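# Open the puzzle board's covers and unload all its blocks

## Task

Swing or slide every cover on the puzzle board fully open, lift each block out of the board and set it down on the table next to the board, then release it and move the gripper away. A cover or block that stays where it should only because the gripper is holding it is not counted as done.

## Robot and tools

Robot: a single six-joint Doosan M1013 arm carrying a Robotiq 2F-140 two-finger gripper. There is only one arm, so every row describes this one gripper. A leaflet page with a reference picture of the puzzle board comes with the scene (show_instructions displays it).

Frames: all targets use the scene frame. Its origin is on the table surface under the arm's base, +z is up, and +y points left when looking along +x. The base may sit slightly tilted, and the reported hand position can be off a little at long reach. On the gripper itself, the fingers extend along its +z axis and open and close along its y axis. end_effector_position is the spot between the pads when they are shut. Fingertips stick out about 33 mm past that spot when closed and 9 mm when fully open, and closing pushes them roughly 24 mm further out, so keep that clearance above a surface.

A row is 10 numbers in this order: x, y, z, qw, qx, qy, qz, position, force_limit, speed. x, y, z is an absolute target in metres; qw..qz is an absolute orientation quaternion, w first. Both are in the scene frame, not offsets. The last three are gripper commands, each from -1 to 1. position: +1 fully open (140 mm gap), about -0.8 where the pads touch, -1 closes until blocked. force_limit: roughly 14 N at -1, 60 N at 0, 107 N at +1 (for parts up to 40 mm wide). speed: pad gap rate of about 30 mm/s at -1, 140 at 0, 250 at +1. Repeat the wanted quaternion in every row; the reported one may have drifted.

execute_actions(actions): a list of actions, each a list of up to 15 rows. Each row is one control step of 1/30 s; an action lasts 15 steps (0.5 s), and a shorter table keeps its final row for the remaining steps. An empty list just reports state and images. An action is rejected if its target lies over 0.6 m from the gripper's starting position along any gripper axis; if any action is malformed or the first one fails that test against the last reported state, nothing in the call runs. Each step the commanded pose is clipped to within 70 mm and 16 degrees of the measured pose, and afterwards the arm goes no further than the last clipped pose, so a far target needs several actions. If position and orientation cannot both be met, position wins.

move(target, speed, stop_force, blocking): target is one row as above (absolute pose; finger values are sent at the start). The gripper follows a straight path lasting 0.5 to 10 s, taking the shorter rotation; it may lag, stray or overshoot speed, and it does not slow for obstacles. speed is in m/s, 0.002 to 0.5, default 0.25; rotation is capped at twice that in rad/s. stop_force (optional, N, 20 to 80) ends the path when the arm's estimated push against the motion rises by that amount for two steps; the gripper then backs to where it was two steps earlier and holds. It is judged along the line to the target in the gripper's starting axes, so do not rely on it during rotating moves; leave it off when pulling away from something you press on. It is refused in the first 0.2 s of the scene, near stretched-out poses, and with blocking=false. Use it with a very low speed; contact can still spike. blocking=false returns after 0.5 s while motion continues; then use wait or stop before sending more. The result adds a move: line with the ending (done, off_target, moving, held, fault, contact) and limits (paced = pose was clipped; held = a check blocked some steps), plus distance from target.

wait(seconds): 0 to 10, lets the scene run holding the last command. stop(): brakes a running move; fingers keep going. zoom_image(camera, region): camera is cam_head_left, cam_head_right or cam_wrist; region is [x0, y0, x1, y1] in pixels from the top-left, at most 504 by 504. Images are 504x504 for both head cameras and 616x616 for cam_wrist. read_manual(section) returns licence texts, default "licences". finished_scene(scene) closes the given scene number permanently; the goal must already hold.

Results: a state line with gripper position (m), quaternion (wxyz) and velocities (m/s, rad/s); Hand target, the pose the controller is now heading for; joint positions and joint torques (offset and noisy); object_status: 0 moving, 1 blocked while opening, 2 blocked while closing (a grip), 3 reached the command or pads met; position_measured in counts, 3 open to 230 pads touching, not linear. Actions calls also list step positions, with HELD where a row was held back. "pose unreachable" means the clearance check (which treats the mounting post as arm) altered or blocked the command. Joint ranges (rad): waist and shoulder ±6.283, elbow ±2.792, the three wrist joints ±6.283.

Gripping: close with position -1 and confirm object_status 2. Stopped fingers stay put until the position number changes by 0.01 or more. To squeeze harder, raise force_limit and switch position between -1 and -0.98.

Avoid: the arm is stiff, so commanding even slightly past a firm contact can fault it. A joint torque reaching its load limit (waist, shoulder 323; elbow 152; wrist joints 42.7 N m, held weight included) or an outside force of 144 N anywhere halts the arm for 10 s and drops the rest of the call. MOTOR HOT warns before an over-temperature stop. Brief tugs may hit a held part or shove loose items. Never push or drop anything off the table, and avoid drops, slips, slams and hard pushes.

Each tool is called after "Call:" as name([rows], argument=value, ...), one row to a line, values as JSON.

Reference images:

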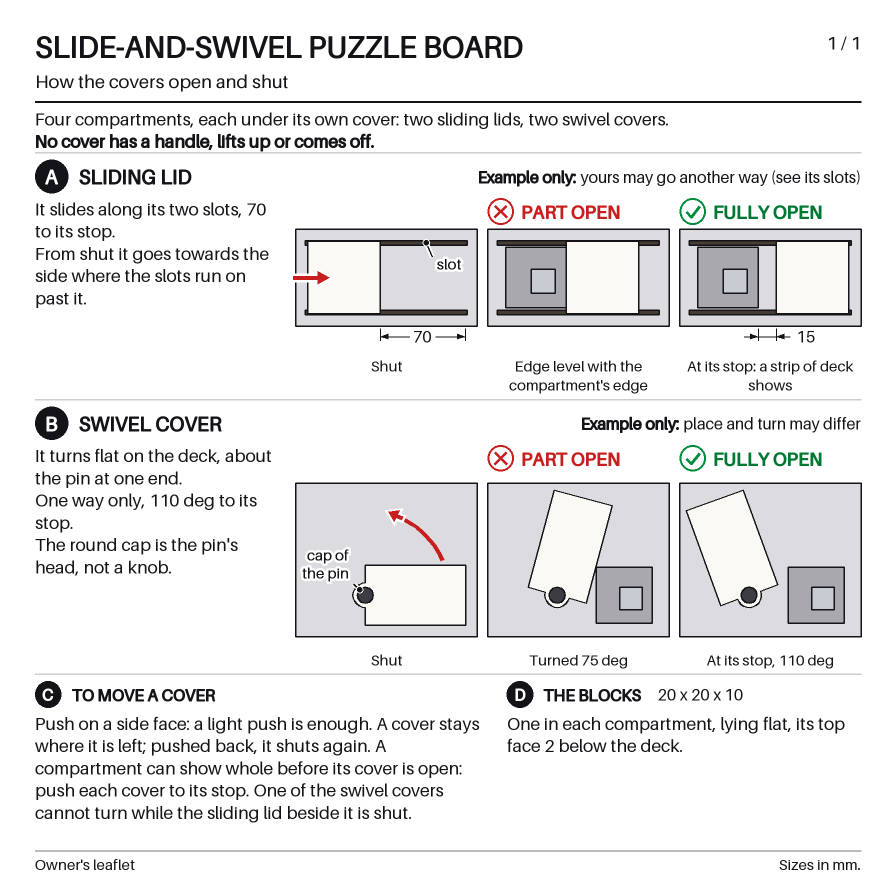

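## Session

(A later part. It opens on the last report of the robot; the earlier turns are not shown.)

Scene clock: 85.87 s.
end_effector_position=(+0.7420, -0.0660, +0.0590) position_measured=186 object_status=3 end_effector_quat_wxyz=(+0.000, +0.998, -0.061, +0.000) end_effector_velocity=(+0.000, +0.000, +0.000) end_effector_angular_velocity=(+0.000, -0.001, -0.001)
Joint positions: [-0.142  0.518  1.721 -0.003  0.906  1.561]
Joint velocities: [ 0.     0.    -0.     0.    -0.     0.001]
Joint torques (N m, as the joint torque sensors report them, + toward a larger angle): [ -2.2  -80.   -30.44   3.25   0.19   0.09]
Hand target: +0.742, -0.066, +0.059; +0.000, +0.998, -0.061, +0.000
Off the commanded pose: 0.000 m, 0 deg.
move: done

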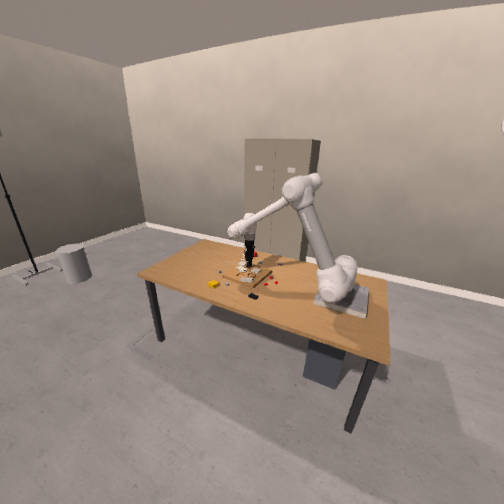

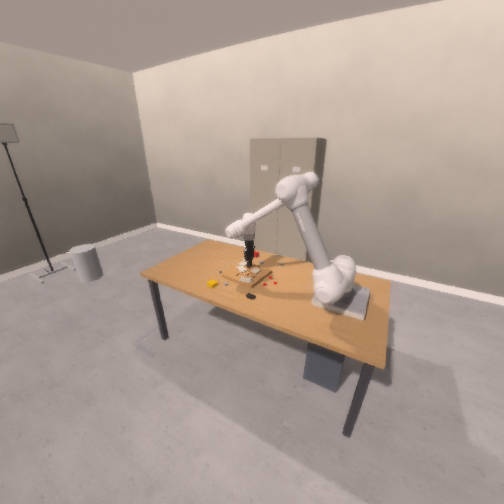

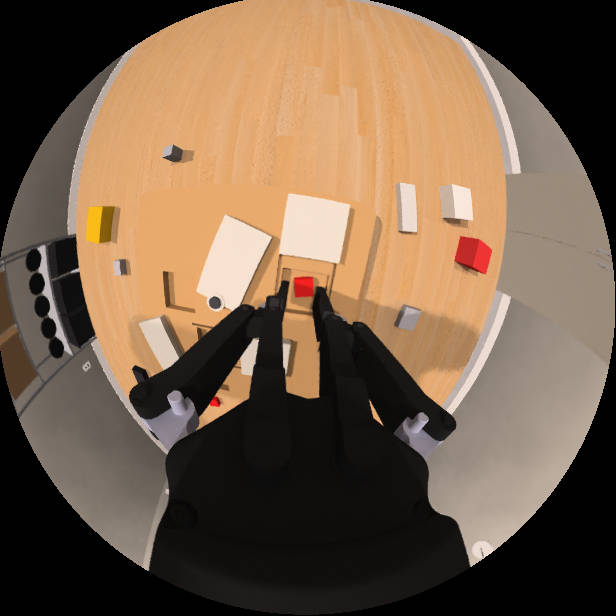

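The drag works.

Call:
move(target=[0.747,-0.0675,0.047,0,0.998,-0.061,0,-0.46,0,0], speed=0.008, stop_force=20)

Call:
move(target=[0.747,-0.0675,0.047,0,0.998,-0.061,0,-1,0,-0.5])

Call:
move(target=[0.747,-0.0675,0.085,0,0.998,-0.061,0,-1,0,0], speed=0.1)

Call:
move(target=[0.49,-0.095,0.08,0,0.998,-0.061,0,-1,0,0])

Call:
move(target=[0.49,-0.095,0.0365,0,0.998,-0.061,0,-1,0,0], speed=0.05)

Call:
move(target=[0.49,-0.095,0.0365,0,0.998,-0.061,0,-0.45,0,0])

Call:
move(target=[0.47,-0.095,0.25,0,0.998,-0.061,0,-0.45,0,0])

Scene clock: 88.10 s.
end_effector_position=(+0.7470, -0.0675, +0.0470) position_measured=187 object_status=3 end_effector_quat_wxyz=(+0.000, +0.998, -0.061, -0.000) end_effector_velocity=(-0.000, -0.001, -0.000) end_effector_angular_velocity=(+0.000, +0.000, +0.000)
Joint positions: [-0.143  0.537  1.717 -0.003  0.892  1.56 ]
Joint velocities: [-0.001  0.     0.     0.     0.    -0.001]
Joint torques (N m, as the joint torque sensors report them, + toward a larger angle): [ -2.95 -80.01 -29.86   3.54   0.29   0.  ]
Hand target: +0.747, -0.067, +0.047; +0.000, +0.998, -0.061, +0.000
Off the commanded pose: 0.000 m, 0 deg.
move: done

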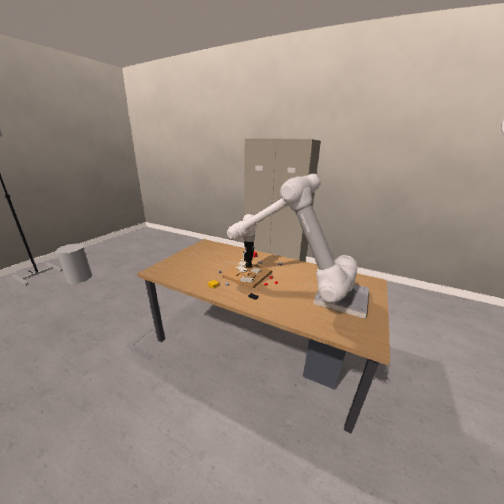

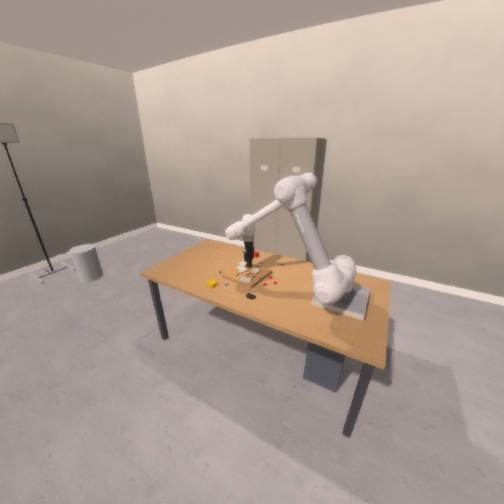

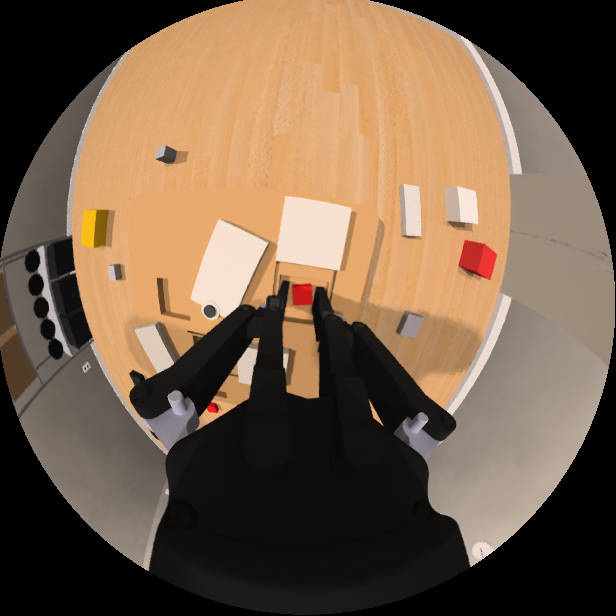

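Scene clock: 88.80 s.
end_effector_position=(+0.7470, -0.0675, +0.0470) position_measured=206 object_status=2 end_effector_quat_wxyz=(+0.000, +0.998, -0.061, +0.000) end_effector_velocity=(-0.000, -0.000, -0.000) end_effector_angular_velocity=(+0.000, +0.001, -0.000)
Joint positions: [-0.143  0.537  1.717 -0.003  0.892  1.56 ]
Joint velocities: [-0.    -0.     0.001 -0.     0.     0.   ]
Joint torques (N m, as the joint torque sensors report them, + toward a larger angle): [ -2.87 -73.55 -26.63   3.57  -0.72   0.24]
Hand target: +0.747, -0.067, +0.047; +0.000, +0.998, -0.061, -0.000
Off the commanded pose: 0.000 m, 0 deg.
move: done

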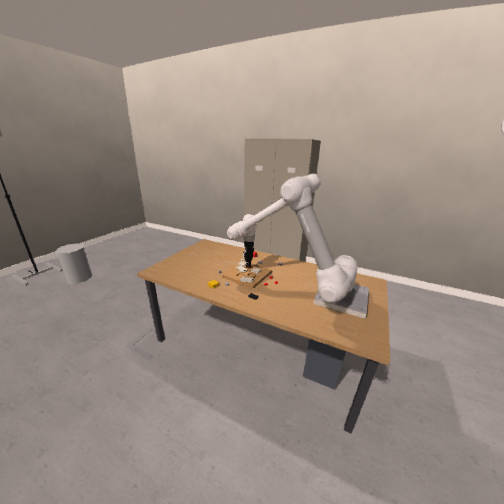

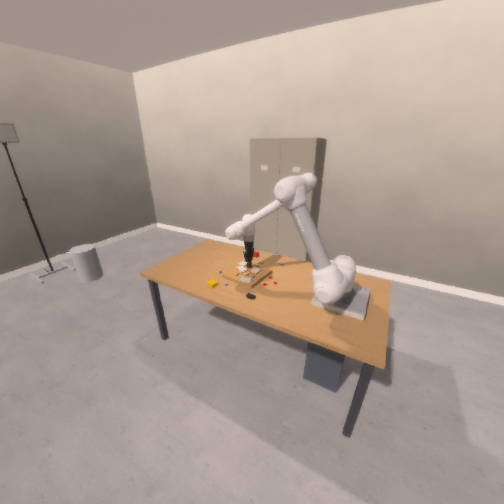

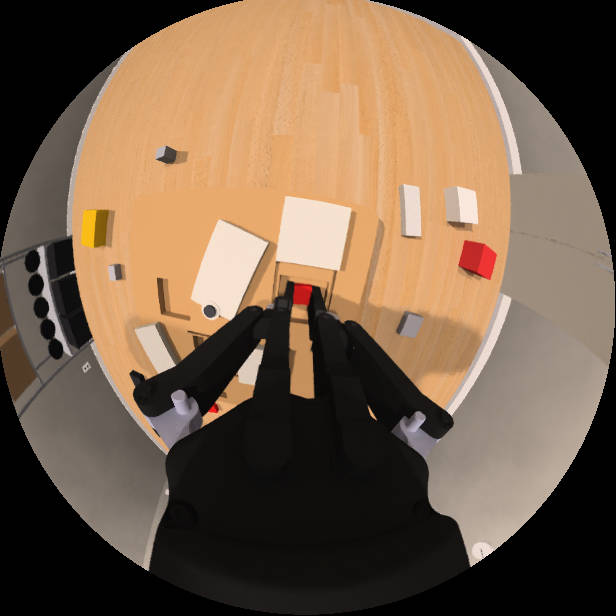

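Scene clock: 89.53 s.
end_effector_position=(+0.7470, -0.0676, +0.0850) position_measured=206 object_status=2 end_effector_quat_wxyz=(-0.000, +0.998, -0.061, +0.000) end_effector_velocity=(-0.000, +0.002, -0.000) end_effector_angular_velocity=(+0.000, +0.001, -0.001)
Joint positions: [-0.143  0.499  1.694 -0.003  0.952  1.56 ]
Joint velocities: [ 0.002 -0.     0.     0.     0.     0.002]
Joint torques (N m, as the joint torque sensors report them, + toward a larger angle): [ -3.42 -80.89 -32.87   3.48   0.41   0.49]
Hand target: +0.747, -0.068, +0.085; -0.000, +0.998, -0.061, +0.000
Off the commanded pose: 0.000 m, 0 deg.
move: done

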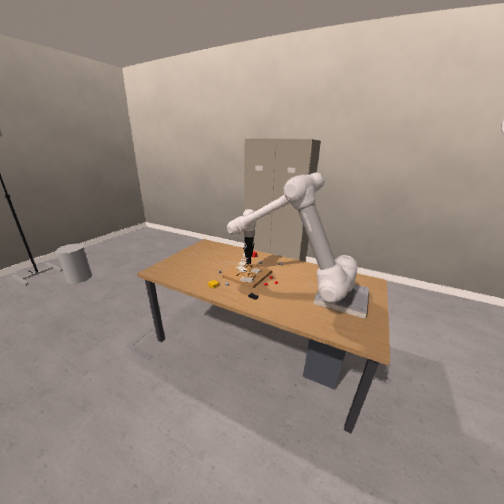

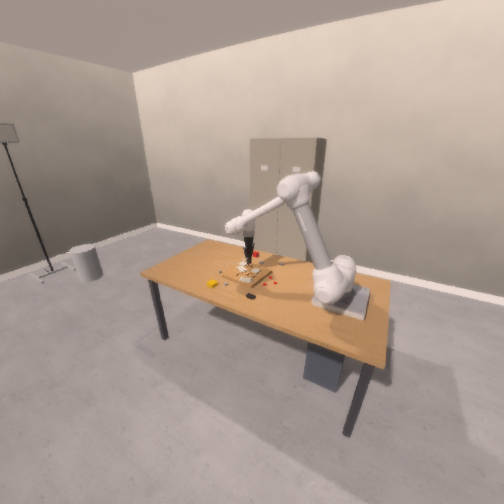

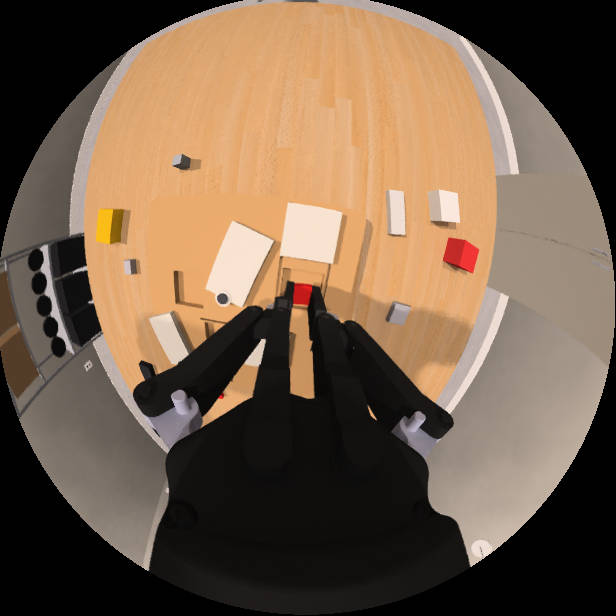

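Scene clock: 90.93 s.
end_effector_position=(+0.4901, -0.0952, +0.0802) position_measured=206 object_status=2 end_effector_quat_wxyz=(-0.000, +0.998, -0.061, +0.000) end_effector_velocity=(-0.001, +0.001, -0.000) end_effector_angular_velocity=(+0.001, +0.000, +0.000)
Joint positions: [-0.267  0.171  2.188 -0.004  0.786  1.437]
Joint velocities: [ 0.001 -0.001  0.001  0.001  0.    -0.   ]
Joint torques (N m, as the joint torque sensors report them, + toward a larger angle): [ -1.96 -45.75 -28.05   3.45   0.5    0.15]
Hand target: +0.490, -0.095, +0.080; -0.000, +0.998, -0.061, +0.000
Off the commanded pose: 0.000 m, 0 deg.
move: done

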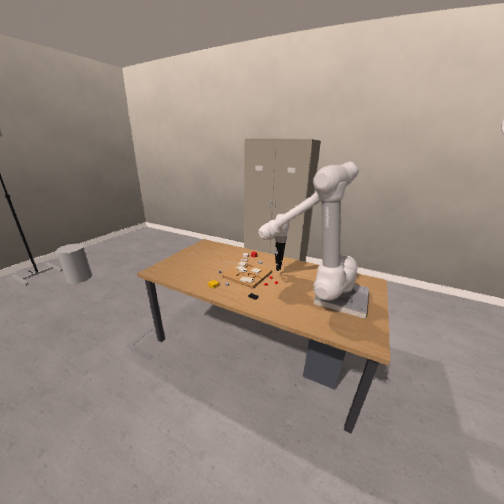

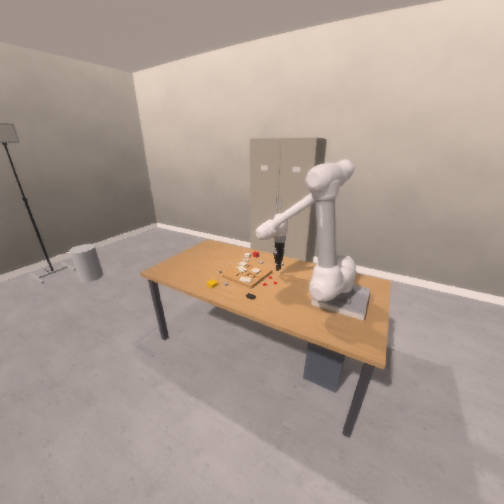

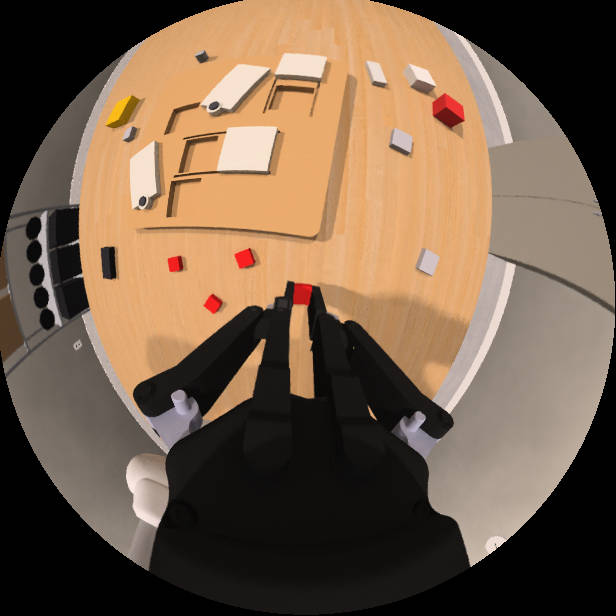

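Scene clock: 92.07 s.
end_effector_position=(+0.4900, -0.0950, +0.0365) position_measured=206 object_status=2 end_effector_quat_wxyz=(+0.000, +0.998, -0.061, +0.000) end_effector_velocity=(+0.000, +0.000, +0.000) end_effector_angular_velocity=(+0.000, -0.000, -0.000)
Joint positions: [-0.267  0.235  2.219 -0.005  0.691  1.438]
Joint velocities: [ 0.001 -0.     0.     0.    -0.     0.001]
Joint torques (N m, as the joint torque sensors report them, + toward a larger angle): [ -1.94 -47.39 -24.85   2.7   -0.05   0.22]
Hand target: +0.490, -0.095, +0.036; +0.000, +0.998, -0.061, -0.000
Off the commanded pose: 0.000 m, 0 deg.
move: done

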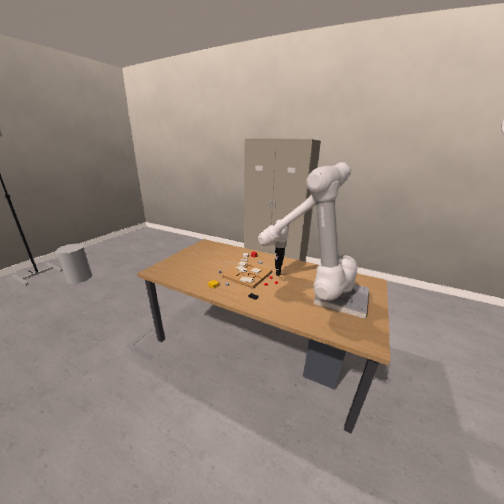

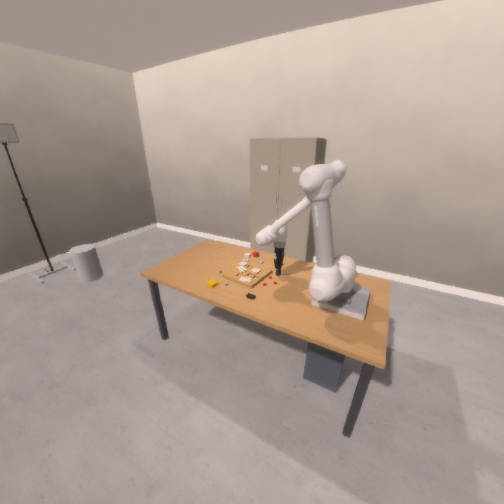

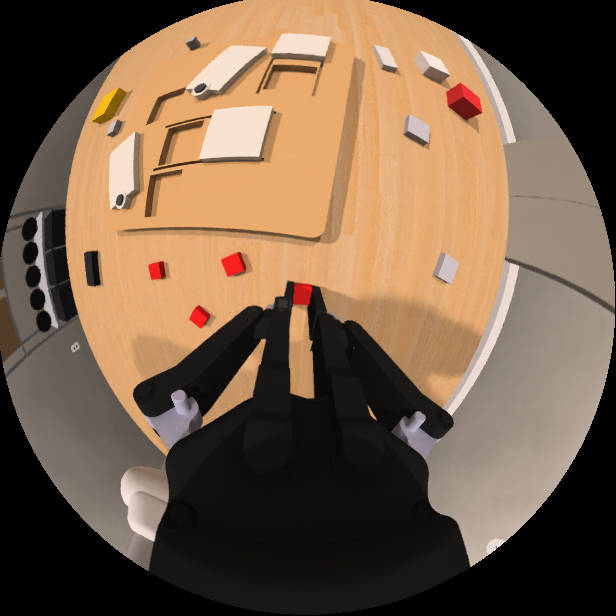

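Scene clock: 92.77 s.
end_effector_position=(+0.4900, -0.0950, +0.0365) position_measured=186 object_status=3 end_effector_quat_wxyz=(+0.000, +0.998, -0.061, -0.000) end_effector_velocity=(-0.000, +0.001, -0.000) end_effector_angular_velocity=(+0.000, +0.001, +0.002)
Joint positions: [-0.267  0.235  2.219 -0.005  0.691  1.438]
Joint velocities: [ 0.001  0.     0.    -0.     0.    -0.001]
Joint torques (N m, as the joint torque sensors report them, + toward a larger angle): [ -1.81 -46.42 -25.02   2.82   0.     0.15]
Hand target: +0.490, -0.095, +0.036; +0.000, +0.998, -0.061, +0.000
Off the commanded pose: 0.000 m, 0 deg.
move: done

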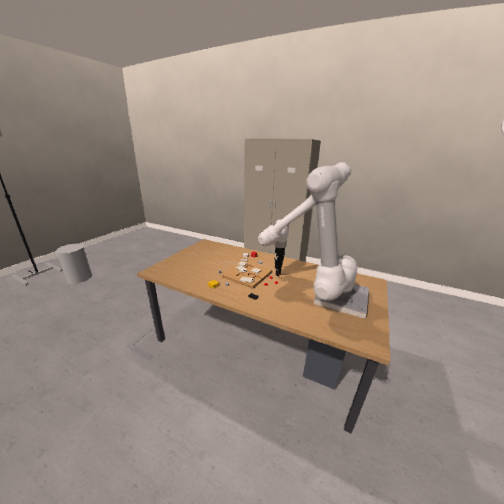

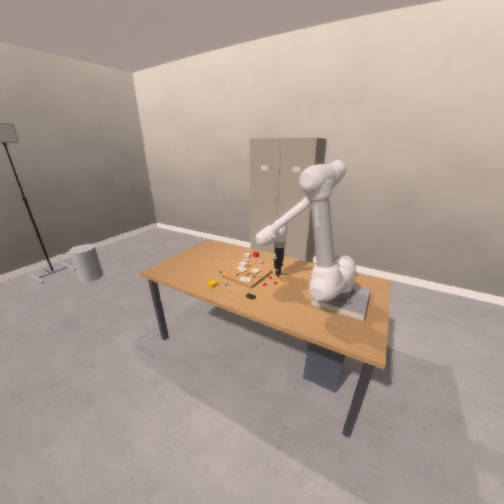

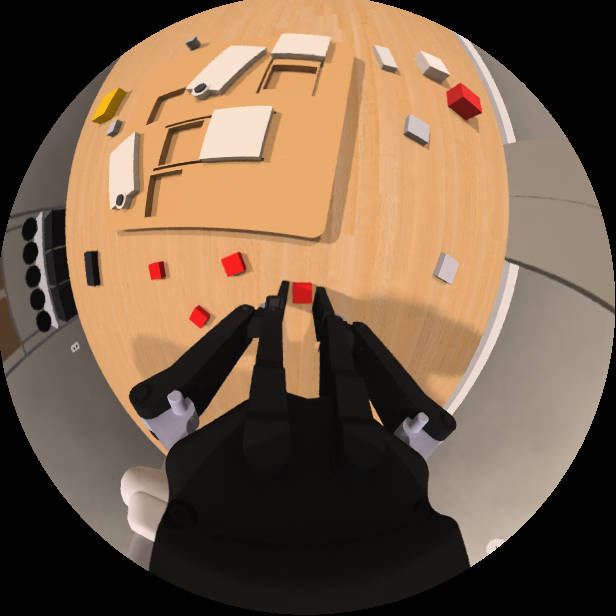

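Scene clock: 93.97 s.
end_effector_position=(+0.4701, -0.0950, +0.2501) position_measured=186 object_status=3 end_effector_quat_wxyz=(-0.000, +0.998, -0.061, -0.000) end_effector_velocity=(-0.000, +0.000, +0.000) end_effector_angular_velocity=(+0.000, +0.000, -0.002)
Joint positions: [-0.276 -0.043  2.048 -0.003  1.141  1.426]
Joint velocities: [ 0.     0.    -0.    -0.     0.     0.002]
Joint torques (N m, as the joint torque sensors report them, + toward a larger angle): [ -0.16 -30.9  -35.93   3.99   0.09   0.03]
Hand target: +0.470, -0.095, +0.250; -0.000, +0.998, -0.061, +0.000
Off the commanded pose: 0.000 m, 0 deg.
move: done

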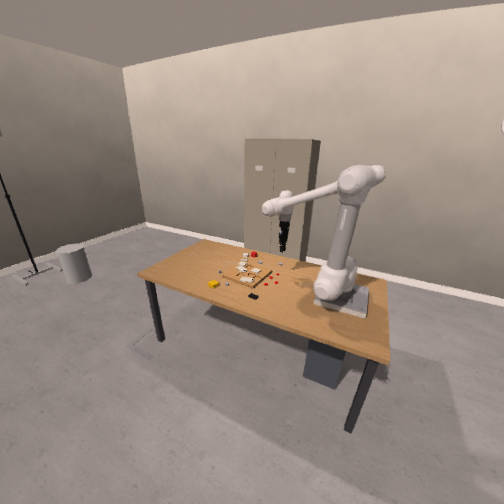

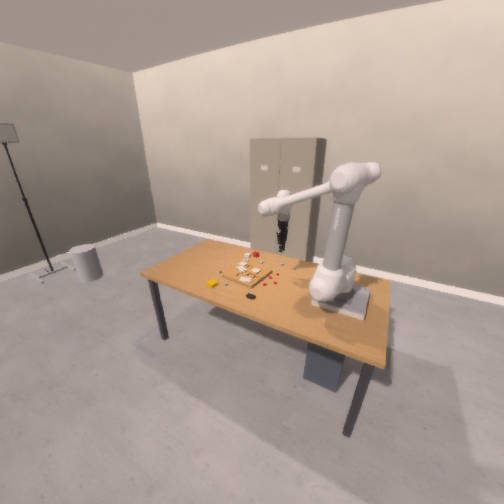

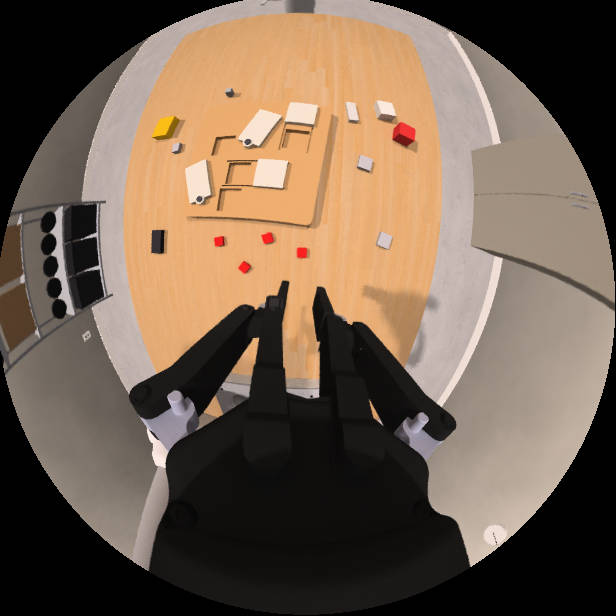

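Call:
finished_scene(scene=1)

The scene is finished: the task was done.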